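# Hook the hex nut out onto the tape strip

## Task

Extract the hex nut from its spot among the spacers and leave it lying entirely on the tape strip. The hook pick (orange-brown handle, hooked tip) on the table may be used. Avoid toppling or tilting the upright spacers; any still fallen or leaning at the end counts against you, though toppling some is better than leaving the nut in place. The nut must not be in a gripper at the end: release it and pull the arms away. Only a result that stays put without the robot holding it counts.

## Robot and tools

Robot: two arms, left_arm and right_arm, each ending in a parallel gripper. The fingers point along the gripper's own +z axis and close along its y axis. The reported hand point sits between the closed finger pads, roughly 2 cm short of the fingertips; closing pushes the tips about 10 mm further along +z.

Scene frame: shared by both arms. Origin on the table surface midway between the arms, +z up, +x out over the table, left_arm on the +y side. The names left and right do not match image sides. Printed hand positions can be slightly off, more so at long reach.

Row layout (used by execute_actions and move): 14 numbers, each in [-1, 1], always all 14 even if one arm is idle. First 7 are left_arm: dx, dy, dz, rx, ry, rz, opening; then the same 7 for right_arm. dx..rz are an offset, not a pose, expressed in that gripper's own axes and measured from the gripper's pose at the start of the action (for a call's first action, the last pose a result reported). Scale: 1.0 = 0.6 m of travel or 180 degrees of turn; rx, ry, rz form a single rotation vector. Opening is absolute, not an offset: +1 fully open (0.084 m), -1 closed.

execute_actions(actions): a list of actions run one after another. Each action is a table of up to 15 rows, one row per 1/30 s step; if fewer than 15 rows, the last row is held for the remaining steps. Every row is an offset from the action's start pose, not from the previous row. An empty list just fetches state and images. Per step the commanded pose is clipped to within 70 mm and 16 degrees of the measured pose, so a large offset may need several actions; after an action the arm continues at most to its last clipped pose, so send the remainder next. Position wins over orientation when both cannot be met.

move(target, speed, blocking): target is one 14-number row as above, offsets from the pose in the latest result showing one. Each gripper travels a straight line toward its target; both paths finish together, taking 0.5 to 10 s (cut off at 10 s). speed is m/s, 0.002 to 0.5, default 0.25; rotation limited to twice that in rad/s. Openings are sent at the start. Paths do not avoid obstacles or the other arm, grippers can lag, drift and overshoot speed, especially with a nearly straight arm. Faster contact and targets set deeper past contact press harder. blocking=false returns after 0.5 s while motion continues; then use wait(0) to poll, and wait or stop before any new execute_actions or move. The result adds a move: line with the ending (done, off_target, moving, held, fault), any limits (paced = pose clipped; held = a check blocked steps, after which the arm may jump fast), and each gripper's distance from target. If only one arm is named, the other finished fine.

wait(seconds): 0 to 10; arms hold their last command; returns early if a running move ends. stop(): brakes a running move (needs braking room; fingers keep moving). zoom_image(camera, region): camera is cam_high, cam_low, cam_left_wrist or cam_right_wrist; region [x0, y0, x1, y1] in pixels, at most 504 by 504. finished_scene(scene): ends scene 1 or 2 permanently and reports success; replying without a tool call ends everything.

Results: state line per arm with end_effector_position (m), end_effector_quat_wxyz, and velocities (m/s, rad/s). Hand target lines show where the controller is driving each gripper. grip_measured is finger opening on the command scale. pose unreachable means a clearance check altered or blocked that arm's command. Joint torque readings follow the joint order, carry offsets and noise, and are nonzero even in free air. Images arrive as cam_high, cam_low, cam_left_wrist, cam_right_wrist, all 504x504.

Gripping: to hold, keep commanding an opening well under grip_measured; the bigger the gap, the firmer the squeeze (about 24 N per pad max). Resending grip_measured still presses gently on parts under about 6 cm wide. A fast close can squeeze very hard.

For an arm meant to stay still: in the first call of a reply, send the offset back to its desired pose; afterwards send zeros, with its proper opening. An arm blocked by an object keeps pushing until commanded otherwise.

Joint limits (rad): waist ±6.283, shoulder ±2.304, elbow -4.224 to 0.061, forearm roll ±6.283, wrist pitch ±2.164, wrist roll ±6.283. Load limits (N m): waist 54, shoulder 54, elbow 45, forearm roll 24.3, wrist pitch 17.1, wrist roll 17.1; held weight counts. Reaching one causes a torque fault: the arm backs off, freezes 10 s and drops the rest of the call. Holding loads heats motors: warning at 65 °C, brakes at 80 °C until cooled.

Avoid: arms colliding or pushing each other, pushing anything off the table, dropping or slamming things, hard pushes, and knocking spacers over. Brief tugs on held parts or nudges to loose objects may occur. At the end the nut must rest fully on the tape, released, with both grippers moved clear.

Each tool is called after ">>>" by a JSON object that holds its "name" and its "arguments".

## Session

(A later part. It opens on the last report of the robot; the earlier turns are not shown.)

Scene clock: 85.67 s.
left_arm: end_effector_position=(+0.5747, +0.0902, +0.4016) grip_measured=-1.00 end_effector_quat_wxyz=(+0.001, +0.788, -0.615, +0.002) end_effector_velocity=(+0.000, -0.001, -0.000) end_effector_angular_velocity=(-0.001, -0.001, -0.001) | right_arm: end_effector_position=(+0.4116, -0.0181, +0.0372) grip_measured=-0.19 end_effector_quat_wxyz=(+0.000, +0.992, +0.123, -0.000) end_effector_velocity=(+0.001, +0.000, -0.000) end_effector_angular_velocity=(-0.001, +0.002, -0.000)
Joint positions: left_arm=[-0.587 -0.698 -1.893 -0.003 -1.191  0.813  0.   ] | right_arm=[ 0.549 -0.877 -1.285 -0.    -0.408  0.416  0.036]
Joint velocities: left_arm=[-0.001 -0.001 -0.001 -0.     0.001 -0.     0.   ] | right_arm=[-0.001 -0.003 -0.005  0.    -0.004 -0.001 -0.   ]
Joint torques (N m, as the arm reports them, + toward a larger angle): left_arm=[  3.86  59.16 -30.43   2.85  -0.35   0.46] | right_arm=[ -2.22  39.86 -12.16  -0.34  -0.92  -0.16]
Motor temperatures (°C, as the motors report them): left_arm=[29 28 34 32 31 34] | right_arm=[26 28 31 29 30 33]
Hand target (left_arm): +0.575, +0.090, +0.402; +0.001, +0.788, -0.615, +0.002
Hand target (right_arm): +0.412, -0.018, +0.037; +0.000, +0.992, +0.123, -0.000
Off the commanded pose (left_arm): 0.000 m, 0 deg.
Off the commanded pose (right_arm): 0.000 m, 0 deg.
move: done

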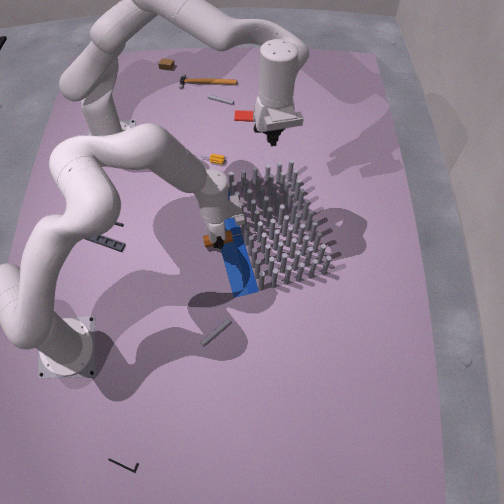

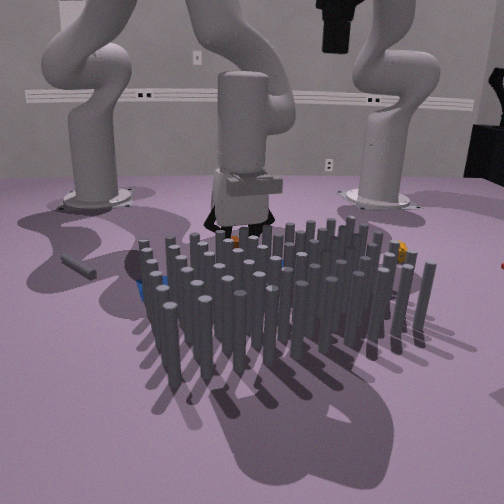

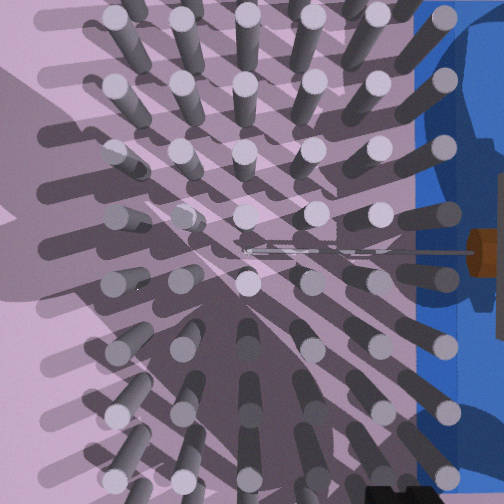

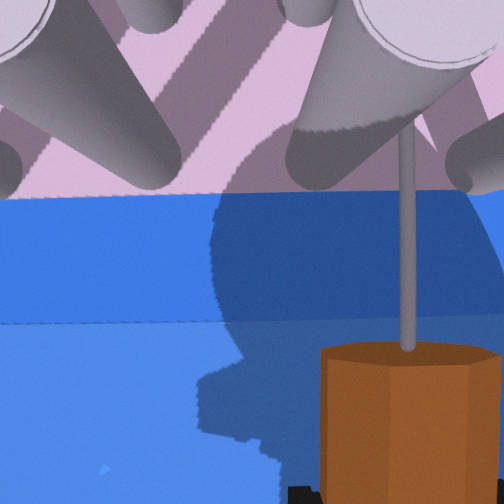

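>>> {"name": "move", "arguments": {"target": [0,0,0,0,0,0,-1, 0.0005,-0.0003,0.012,0,0,0,-0.7], "speed": 0.015}}

>>> {"name": "move", "arguments": {"target": [0,0,0,0,0,0,-1, -0.03,0,0,0,0,0,-0.7], "speed": 0.04}}

>>> {"name": "zoom_image", "arguments": {"camera": "cam_left_wrist", "region": [230, 220, 310, 280]}}

Scene clock: 91.23 s.
left_arm: end_effector_position=(+0.5747, +0.0902, +0.4016) grip_measured=-1.00 end_effector_quat_wxyz=(+0.001, +0.788, -0.615, +0.002) end_effector_velocity=(+0.000, -0.000, +0.001) end_effector_angular_velocity=(-0.001, -0.002, +0.001) | right_arm: end_effector_position=(+0.4118, -0.0179, +0.0302) grip_measured=-0.19 end_effector_quat_wxyz=(+0.000, +0.992, +0.123, -0.000) end_effector_velocity=(+0.001, +0.001, -0.001) end_effector_angular_velocity=(+0.001, -0.001, +0.001)
Joint positions: left_arm=[-0.587 -0.698 -1.893 -0.003 -1.191  0.813  0.   ] | right_arm=[ 0.55  -0.891 -1.289 -0.    -0.399  0.416  0.036]
Joint velocities: left_arm=[-0.     0.    -0.001  0.     0.    -0.001  0.   ] | right_arm=[ 0.    -0.003 -0.002  0.     0.003 -0.    -0.   ]
Joint torques (N m, as the arm reports them, + toward a larger angle): left_arm=[  2.85  60.46 -30.91   2.72  -0.45   0.81] | right_arm=[ -3.39  41.23 -11.69  -0.73  -0.9   -0.11]
Motor temperatures (°C, as the motors report them): left_arm=[29 28 34 32 31 34] | right_arm=[26 28 31 29 30 33]
Hand target (left_arm): +0.575, +0.090, +0.402; +0.001, +0.788, -0.615, +0.002
Hand target (right_arm): +0.412, -0.018, +0.030; +0.000, +0.992, +0.123, -0.000
Off the commanded pose (left_arm): 0.000 m, 0 deg.
Off the commanded pose (right_arm): 0.000 m, 0 deg.
move: done

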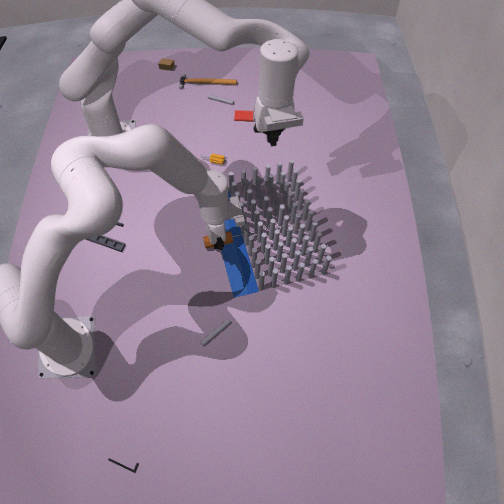

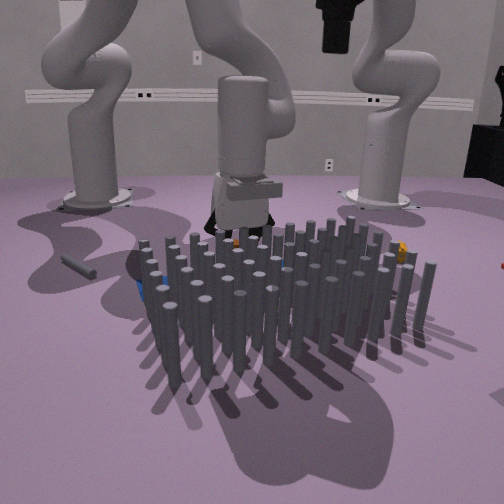

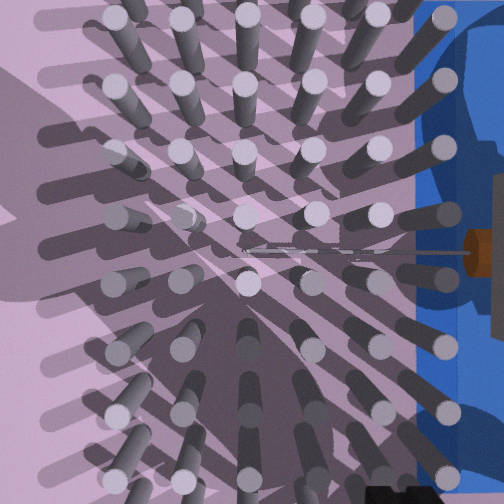

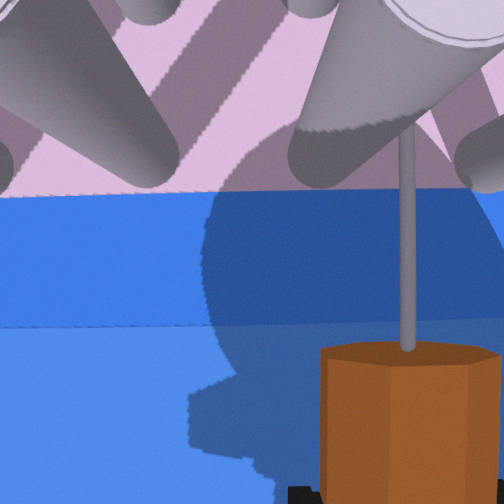

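Scene clock: 92.03 s.
left_arm: end_effector_position=(+0.5747, +0.0902, +0.4016) grip_measured=-1.00 end_effector_quat_wxyz=(+0.001, +0.788, -0.615, +0.002) end_effector_velocity=(+0.000, +0.000, +0.000) end_effector_angular_velocity=(-0.001, +0.000, +0.001) | right_arm: end_effector_position=(+0.3946, -0.0222, +0.0302) grip_measured=-0.19 end_effector_quat_wxyz=(+0.000, +0.992, +0.123, -0.000) end_effector_velocity=(-0.002, -0.001, -0.000) end_effector_angular_velocity=(-0.000, +0.000, -0.001)
Joint positions: left_arm=[-0.587 -0.698 -1.893 -0.003 -1.191  0.813  0.   ] | right_arm=[ 0.562 -0.863 -1.234  0.    -0.371  0.428  0.036]
Joint velocities: left_arm=[ 0.001  0.     0.001 -0.001  0.     0.     0.   ] | right_arm=[ 0.     0.003  0.006 -0.     0.002  0.002 -0.   ]
Joint torques (N m, as the arm reports them, + toward a larger angle): left_arm=[  1.33  61.49 -29.64   2.78  -0.56   0.69] | right_arm=[ -4.27  38.09 -11.53  -0.33  -0.81   0.02]
Motor temperatures (°C, as the motors report them): left_arm=[29 28 34 32 31 34] | right_arm=[26 28 31 29 30 33]
Hand target (left_arm): +0.575, +0.090, +0.402; +0.001, +0.788, -0.615, +0.002
Hand target (right_arm): +0.394, -0.022, +0.030; +0.000, +0.992, +0.124, -0.000
Off the commanded pose (left_arm): 0.000 m, 0 deg.
Off the commanded pose (right_arm): 0.000 m, 0 deg.
move: done

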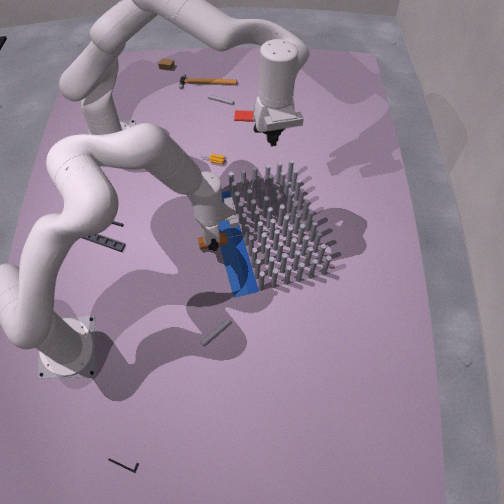

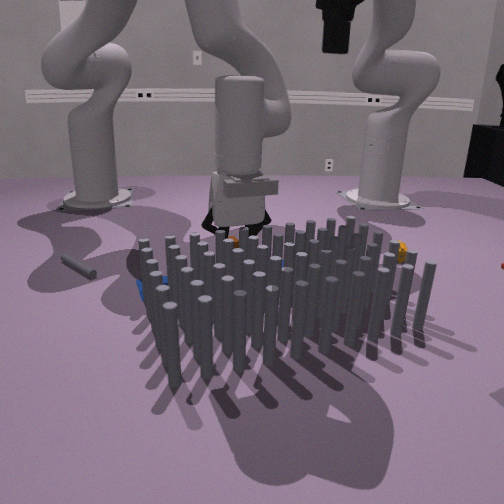

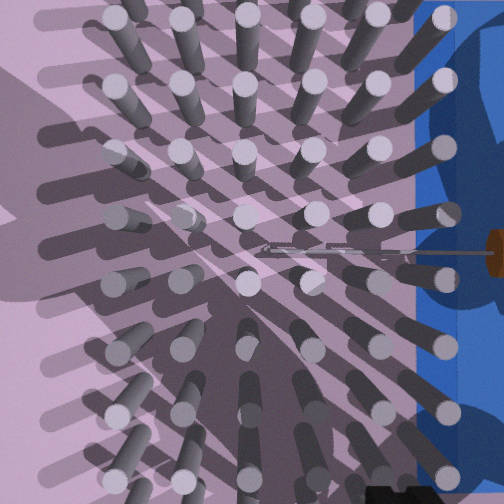

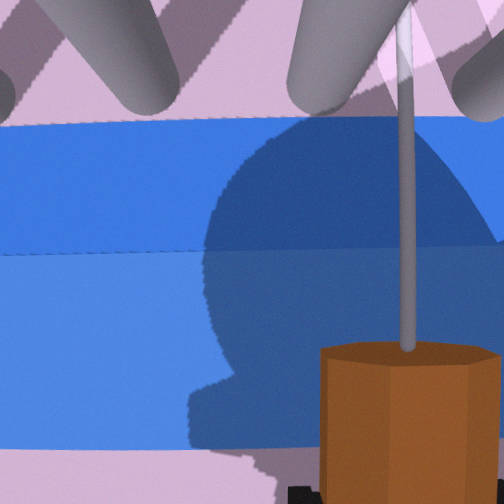

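Region (230, 220, 310, 280) of cam_left_wrist's 504x504 image, scaled by 6.300, with more detail than that image has; it fills the top 378 rows of this view, and the rest is white.

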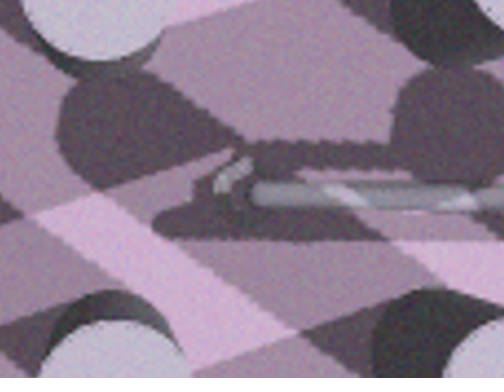

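>>> {"name": "move", "arguments": {"target": [0,0,0,0,0,0,-1, -0.25,0.004,0.001,0,0,0,-0.7], "speed": 0.08}}

>>> {"name": "zoom_image", "arguments": {"camera": "cam_left_wrist", "region": [384, 190, 504, 310]}}

Scene clock: 98.47 s.
left_arm: end_effector_position=(+0.5747, +0.0902, +0.4016) grip_measured=-1.00 end_effector_quat_wxyz=(+0.001, +0.788, -0.615, +0.002) end_effector_velocity=(-0.000, -0.000, +0.001) end_effector_angular_velocity=(-0.001, -0.001, -0.001) | right_arm: end_effector_position=(+0.2498, -0.0606, +0.0301) grip_measured=-0.19 end_effector_quat_wxyz=(-0.000, +0.992, +0.124, -0.001) end_effector_velocity=(-0.003, -0.001, -0.000) end_effector_angular_velocity=(-0.002, +0.001, -0.000)
Joint positions: left_arm=[-0.587 -0.698 -1.893 -0.003 -1.191  0.813  0.   ] | right_arm=[ 0.694 -0.665 -0.827  0.007 -0.162  0.554  0.036]
Joint velocities: left_arm=[-0.     0.001 -0.001 -0.    -0.     0.001  0.   ] | right_arm=[ 0.003  0.003  0.007 -0.005  0.002  0.007  0.   ]
Joint torques (N m, as the arm reports them, + toward a larger angle): left_arm=[  4.07  59.54 -30.43   3.08  -0.57   0.34] | right_arm=[-4.06 32.2  -8.93 -0.85 -0.83 -0.18]
Motor temperatures (°C, as the motors report them): left_arm=[29 28 34 32 31 34] | right_arm=[26 28 31 29 30 33]
Hand target (left_arm): +0.575, +0.090, +0.402; +0.001, +0.788, -0.615, +0.002
Hand target (right_arm): +0.250, -0.061, +0.030; -0.000, +0.992, +0.124, -0.001
Off the commanded pose (left_arm): 0.000 m, 0 deg.
Off the commanded pose (right_arm): 0.001 m, 0 deg.
move: done

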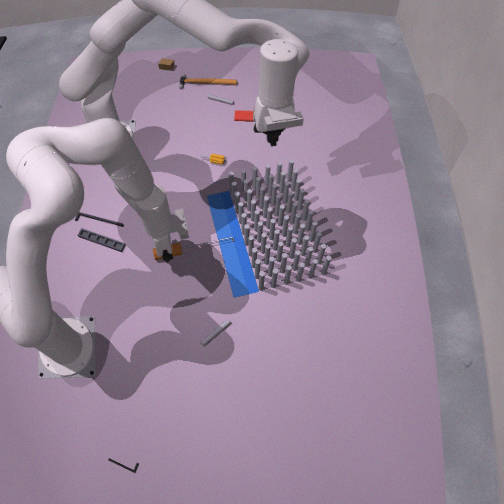

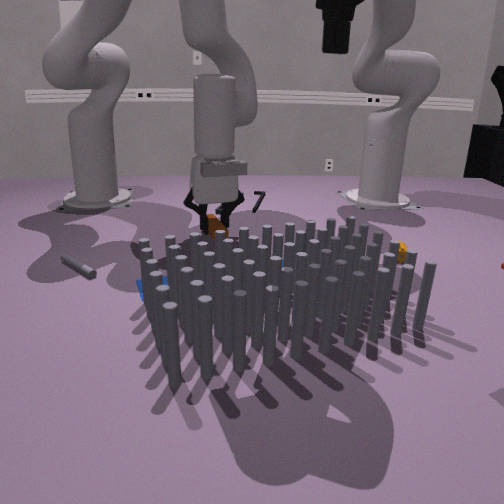

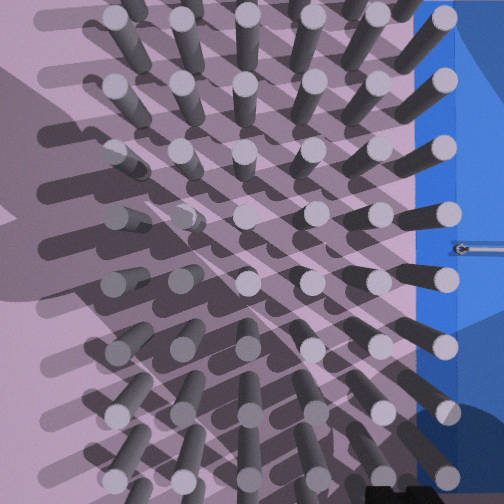

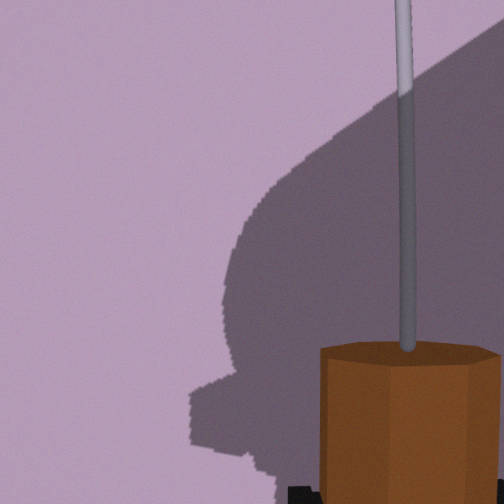

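Region (384, 190, 504, 310) of cam_left_wrist's 504x504 image, scaled by 4.200, with more detail than that image has.

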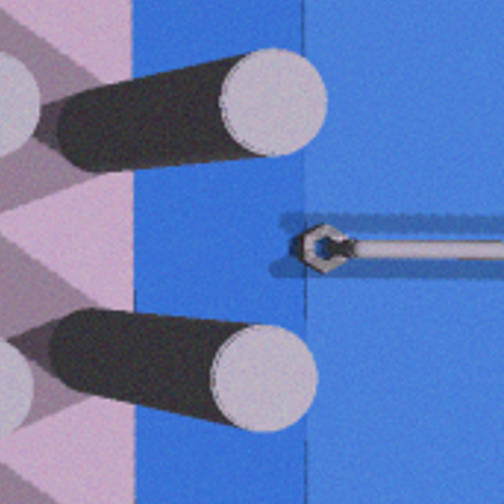

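>>> {"name": "move", "arguments": {"target": [0,0,0,0,0,0,-1, 0.001,0,-0.02,0,0,0,-0.7], "speed": 0.04}}

>>> {"name": "move", "arguments": {"target": [0,0.06,0,0,0,0,-1, -0.085,0.06,0.0,0,0,0,-0.7], "speed": 0.2}}

>>> {"name": "move", "arguments": {"target": [0,0,0,0,0,0,-1, 0,0,0.022,0,0,0,-0.7], "speed": 0.04}}

>>> {"name": "move", "arguments": {"target": [0,0,0,0,0,0,-1, 0,0,0,0,0,0,0.5]}}

>>> {"name": "move", "arguments": {"target": [-0.15,0,0,0,0,0,-1, 0,0.0,-0.2,0,0,0,0.5], "speed": 0.3}}

Scene clock: 107.20 s.
left_arm: end_effector_position=(+0.5747, +0.0902, +0.4016) grip_measured=-1.00 end_effector_quat_wxyz=(+0.001, +0.788, -0.615, +0.002) end_effector_velocity=(+0.000, -0.000, +0.002) end_effector_angular_velocity=(-0.002, -0.002, -0.001) | right_arm: end_effector_position=(+0.2504, -0.0605, +0.0420) grip_measured=-0.19 end_effector_quat_wxyz=(-0.000, +0.992, +0.124, -0.001) end_effector_velocity=(-0.000, +0.000, +0.001) end_effector_angular_velocity=(-0.000, +0.000, +0.003)
Joint positions: left_arm=[-0.587 -0.698 -1.893 -0.003 -1.191  0.813  0.   ] | right_arm=[ 0.693 -0.637 -0.823  0.006 -0.186  0.554  0.036]
Joint velocities: left_arm=[-0.     0.001 -0.002 -0.    -0.     0.001  0.   ] | right_arm=[ 0.     0.003  0.    -0.    -0.003 -0.002  0.   ]
Joint torques (N m, as the arm reports them, + toward a larger angle): left_arm=[  4.76  60.95 -30.15   2.33  -0.61   0.51] | right_arm=[-3.39 32.15 -8.81 -1.2  -0.97  0.07]
Motor temperatures (°C, as the motors report them): left_arm=[29 28 34 32 31 34] | right_arm=[26 28 31 29 30 33]
Hand target (left_arm): +0.575, +0.090, +0.402; +0.001, +0.788, -0.615, +0.002
Hand target (right_arm): +0.250, -0.060, +0.042; -0.000, +0.992, +0.124, -0.000
Off the commanded pose (left_arm): 0.000 m, 0 deg.
Off the commanded pose (right_arm): 0.000 m, 0 deg.
move: done

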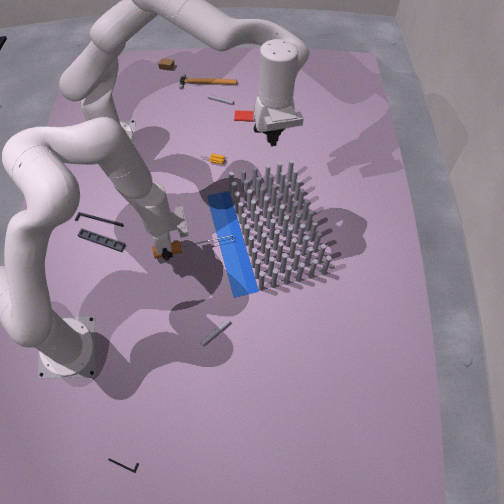

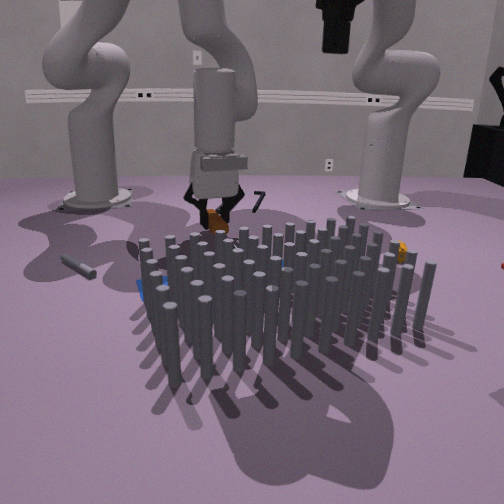

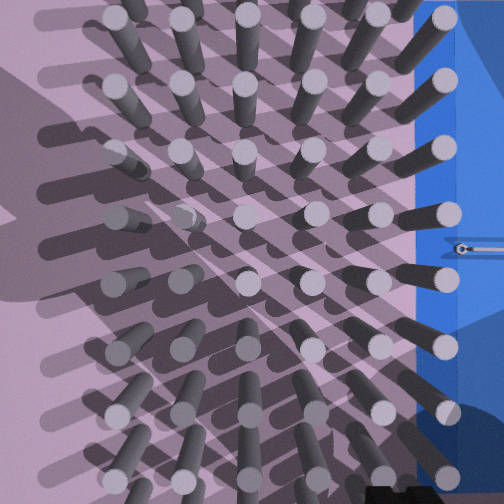

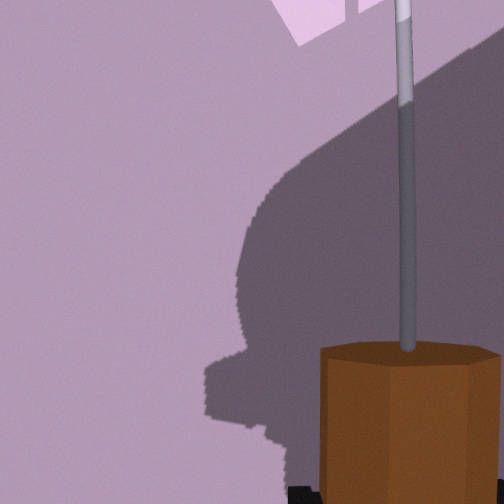

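Scene clock: 108.10 s.
left_arm: end_effector_position=(+0.5400, +0.0814, +0.4017) grip_measured=-1.00 end_effector_quat_wxyz=(+0.001, +0.788, -0.615, +0.002) end_effector_velocity=(-0.002, +0.000, -0.002) end_effector_angular_velocity=(+0.003, +0.003, -0.001) | right_arm: end_effector_position=(+0.2099, -0.1075, +0.0421) grip_measured=-0.19 end_effector_quat_wxyz=(-0.000, +0.992, +0.124, -0.000) end_effector_velocity=(-0.002, -0.002, +0.000) end_effector_angular_velocity=(-0.000, +0.001, +0.001)
Joint positions: left_arm=[-0.623 -0.619 -1.773 -0.003 -1.15   0.777  0.   ] | right_arm=[ 0.685 -0.553 -0.652  0.011 -0.099  0.54   0.036]
Joint velocities: left_arm=[-0.001  0.001  0.005  0.001 -0.    -0.001  0.   ] | right_arm=[-0.     0.004  0.008  0.007  0.002 -0.009 -0.   ]
Joint torques (N m, as the arm reports them, + toward a larger angle): left_arm=[  3.41  56.37 -30.95   2.4   -0.57   0.66] | right_arm=[-3.35 26.83 -8.65 -0.67 -0.81 -0.13]
Motor temperatures (°C, as the motors report them): left_arm=[29 28 34 32 31 34] | right_arm=[26 28 31 29 30 33]
Hand target (left_arm): +0.540, +0.081, +0.402; +0.001, +0.788, -0.615, +0.002
Hand target (right_arm): +0.210, -0.108, +0.042; -0.000, +0.992, +0.124, -0.001
Off the commanded pose (left_arm): 0.000 m, 0 deg.
Off the commanded pose (right_arm): 0.000 m, 0 deg.
move: done

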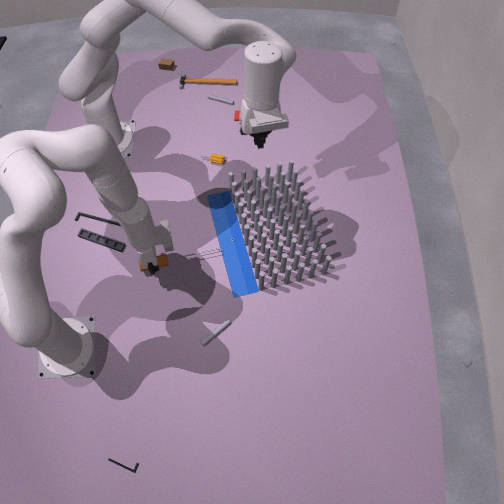

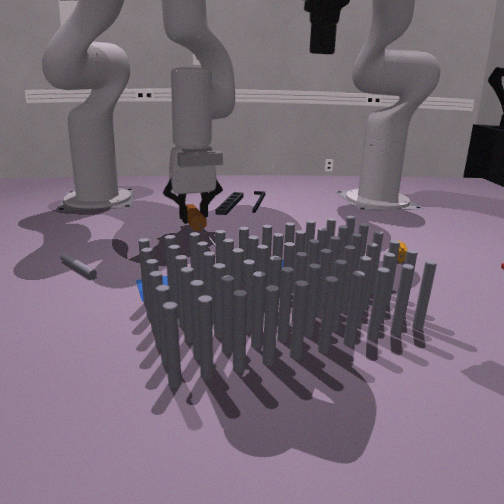

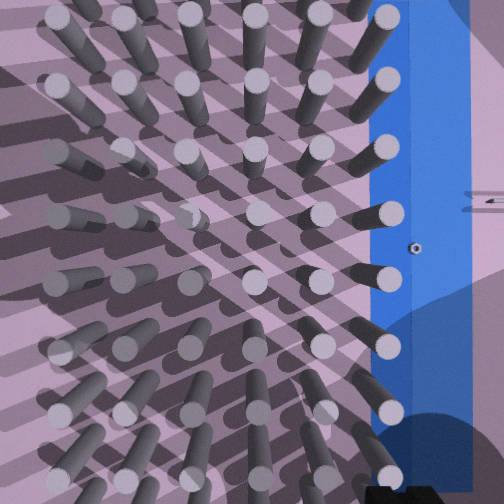

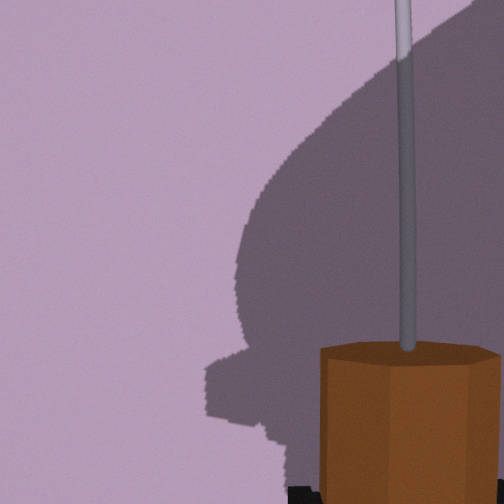

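Scene clock: 108.87 s.
left_arm: end_effector_position=(+0.5400, +0.0814, +0.4017) grip_measured=-1.00 end_effector_quat_wxyz=(+0.001, +0.788, -0.615, +0.002) end_effector_velocity=(-0.000, -0.000, +0.000) end_effector_angular_velocity=(-0.000, -0.000, +0.000) | right_arm: end_effector_position=(+0.2099, -0.1075, +0.0291) grip_measured=-0.19 end_effector_quat_wxyz=(-0.000, +0.992, +0.124, -0.000) end_effector_velocity=(+0.000, +0.000, -0.001) end_effector_angular_velocity=(+0.001, -0.001, -0.001)
Joint positions: left_arm=[-0.623 -0.619 -1.773 -0.003 -1.15   0.777  0.   ] | right_arm=[ 0.685 -0.59  -0.659  0.016 -0.07   0.536  0.036]
Joint velocities: left_arm=[-0.001  0.    -0.001  0.    -0.    -0.001  0.   ] | right_arm=[-0.    -0.004 -0.001  0.004  0.004 -0.003 -0.   ]
Joint torques (N m, as the arm reports them, + toward a larger angle): left_arm=[  4.52  56.66 -30.63   2.37  -0.49   0.58] | right_arm=[-1.03 28.2  -7.06 -1.02 -0.88 -0.13]
Motor temperatures (°C, as the motors report them): left_arm=[29 28 34 32 31 34] | right_arm=[26 28 31 29 30 33]
Hand target (left_arm): +0.540, +0.081, +0.402; +0.001, +0.788, -0.615, +0.002
Hand target (right_arm): +0.210, -0.107, +0.029; -0.000, +0.992, +0.124, -0.000
Off the commanded pose (left_arm): 0.000 m, 0 deg.
Off the commanded pose (right_arm): 0.000 m, 0 deg.
move: done

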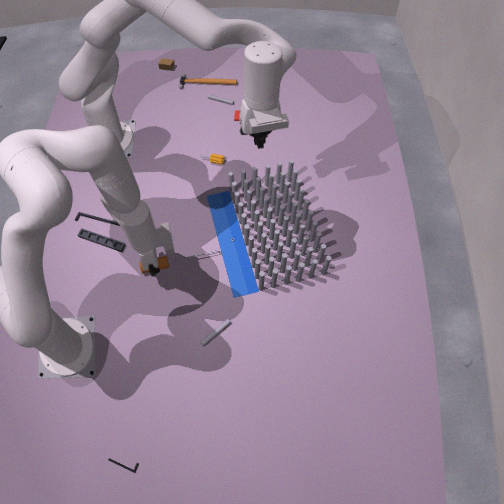

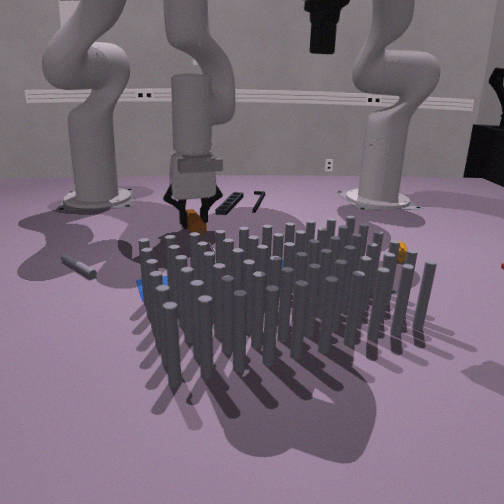

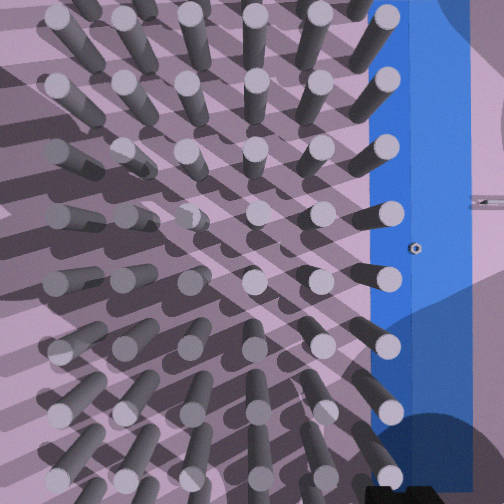

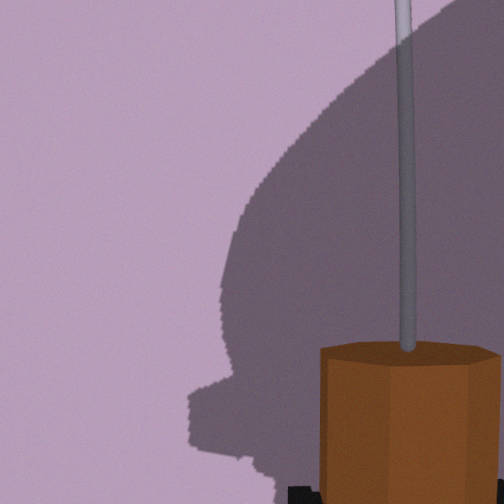

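Scene clock: 109.37 s.
left_arm: end_effector_position=(+0.5400, +0.0814, +0.4017) grip_measured=-1.00 end_effector_quat_wxyz=(+0.001, +0.788, -0.615, +0.002) end_effector_velocity=(-0.000, -0.000, -0.000) end_effector_angular_velocity=(+0.001, +0.000, -0.001) | right_arm: end_effector_position=(+0.2099, -0.1075, +0.0291) grip_measured=+0.49 end_effector_quat_wxyz=(-0.000, +0.992, +0.124, -0.000) end_effector_velocity=(-0.000, -0.000, -0.000) end_effector_angular_velocity=(-0.001, +0.001, +0.001)
Joint positions: left_arm=[-0.623 -0.619 -1.773 -0.003 -1.15   0.777  0.   ] | right_arm=[ 0.685 -0.59  -0.659  0.016 -0.07   0.536  0.065]
Joint velocities: left_arm=[-0.001 -0.     0.     0.     0.     0.     0.   ] | right_arm=[ 0.    -0.001  0.    -0.    -0.001 -0.001 -0.   ]
Joint torques (N m, as the arm reports them, + toward a larger angle): left_arm=[  4.46  60.18 -31.31   2.49  -0.51   0.53] | right_arm=[-1.87 27.81 -6.86 -0.85 -1.   -0.14]
Motor temperatures (°C, as the motors report them): left_arm=[29 28 34 32 31 34] | right_arm=[26 28 31 29 30 33]
Hand target (left_arm): +0.540, +0.081, +0.402; +0.001, +0.788, -0.615, +0.002
Hand target (right_arm): +0.210, -0.107, +0.029; -0.000, +0.992, +0.124, -0.000
Off the commanded pose (left_arm): 0.000 m, 0 deg.
Off the commanded pose (right_arm): 0.000 m, 0 deg.
move: done

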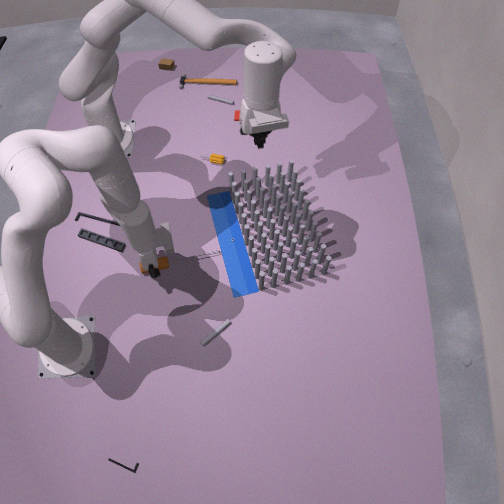

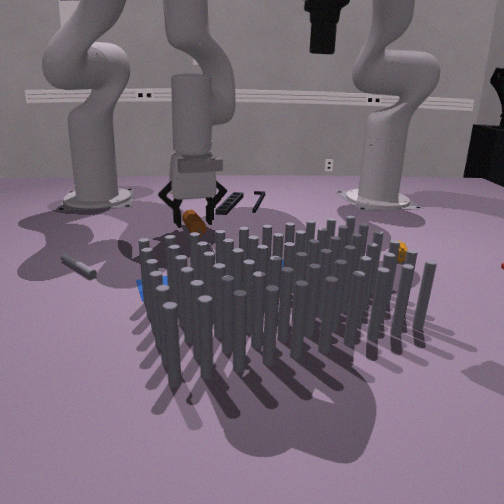

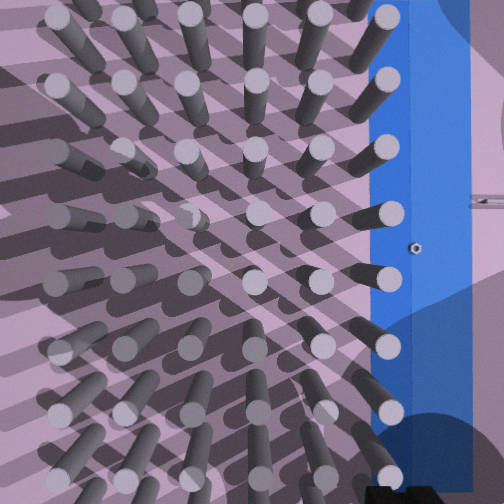

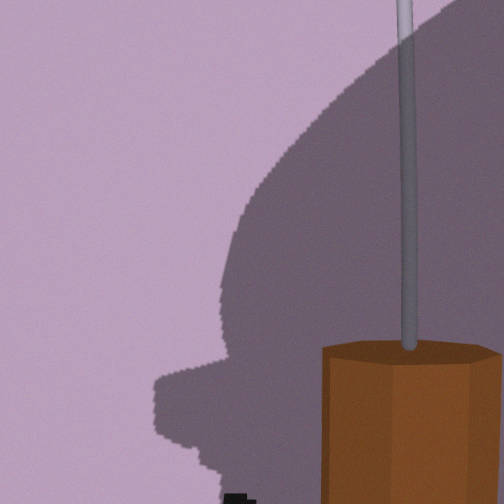

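Scene clock: 110.40 s.
left_arm: end_effector_position=(+0.5181, +0.1685, +0.4014) grip_measured=-1.00 end_effector_quat_wxyz=(+0.001, +0.788, -0.615, +0.002) end_effector_velocity=(-0.000, +0.002, +0.001) end_effector_angular_velocity=(-0.000, -0.000, +0.001) | right_arm: end_effector_position=(+0.2102, -0.1075, +0.1490) grip_measured=+0.49 end_effector_quat_wxyz=(+0.000, +0.992, +0.123, -0.000) end_effector_velocity=(+0.000, +0.000, +0.003) end_effector_angular_velocity=(+0.001, -0.001, +0.001)
Joint positions: left_arm=[-0.521 -0.449 -1.527 -0.003 -1.075  0.88   0.   ] | right_arm=[ 0.685 -0.275 -0.635  0.001 -0.361  0.55   0.065]
Joint velocities: left_arm=[ 0.003  0.004  0.003 -0.     0.     0.002  0.   ] | right_arm=[ 0.     0.006 -0.    -0.    -0.005 -0.    -0.   ]
Joint torques (N m, as the arm reports them, + toward a larger angle): left_arm=[  2.94  51.83 -30.5    2.21  -0.53   0.64] | right_arm=[ -3.77  22.16 -11.74  -0.74  -0.79  -0.1 ]
Motor temperatures (°C, as the motors report them): left_arm=[29 28 34 32 31 34] | right_arm=[26 28 31 29 30 33]
Hand target (left_arm): +0.518, +0.169, +0.401; +0.001, +0.788, -0.615, +0.002
Hand target (right_arm): +0.210, -0.107, +0.149; -0.000, +0.992, +0.123, -0.000
Off the commanded pose (left_arm): 0.000 m, 0 deg.
Off the commanded pose (right_arm): 0.000 m, 0 deg.
move: done

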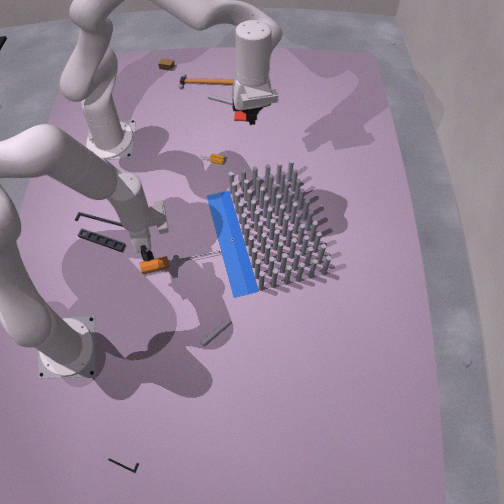

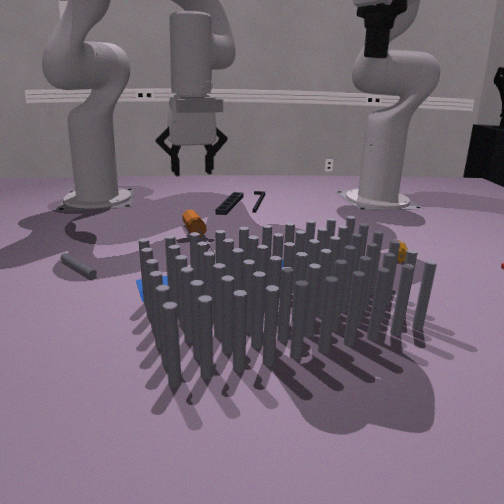

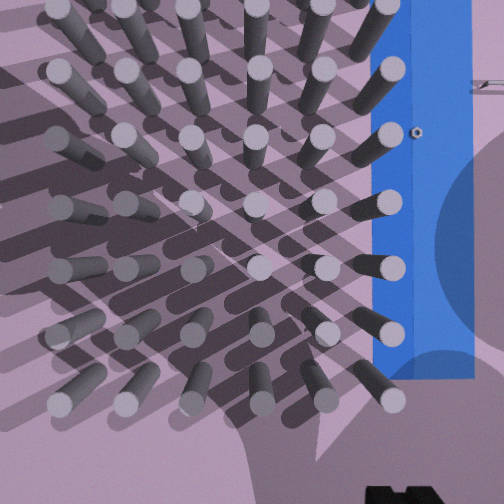

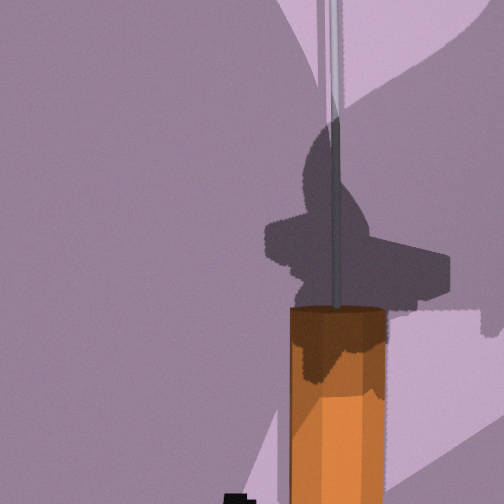

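>>> {"name": "finished_scene", "arguments": {"scene": 2}}

The scene is finished: the task was done.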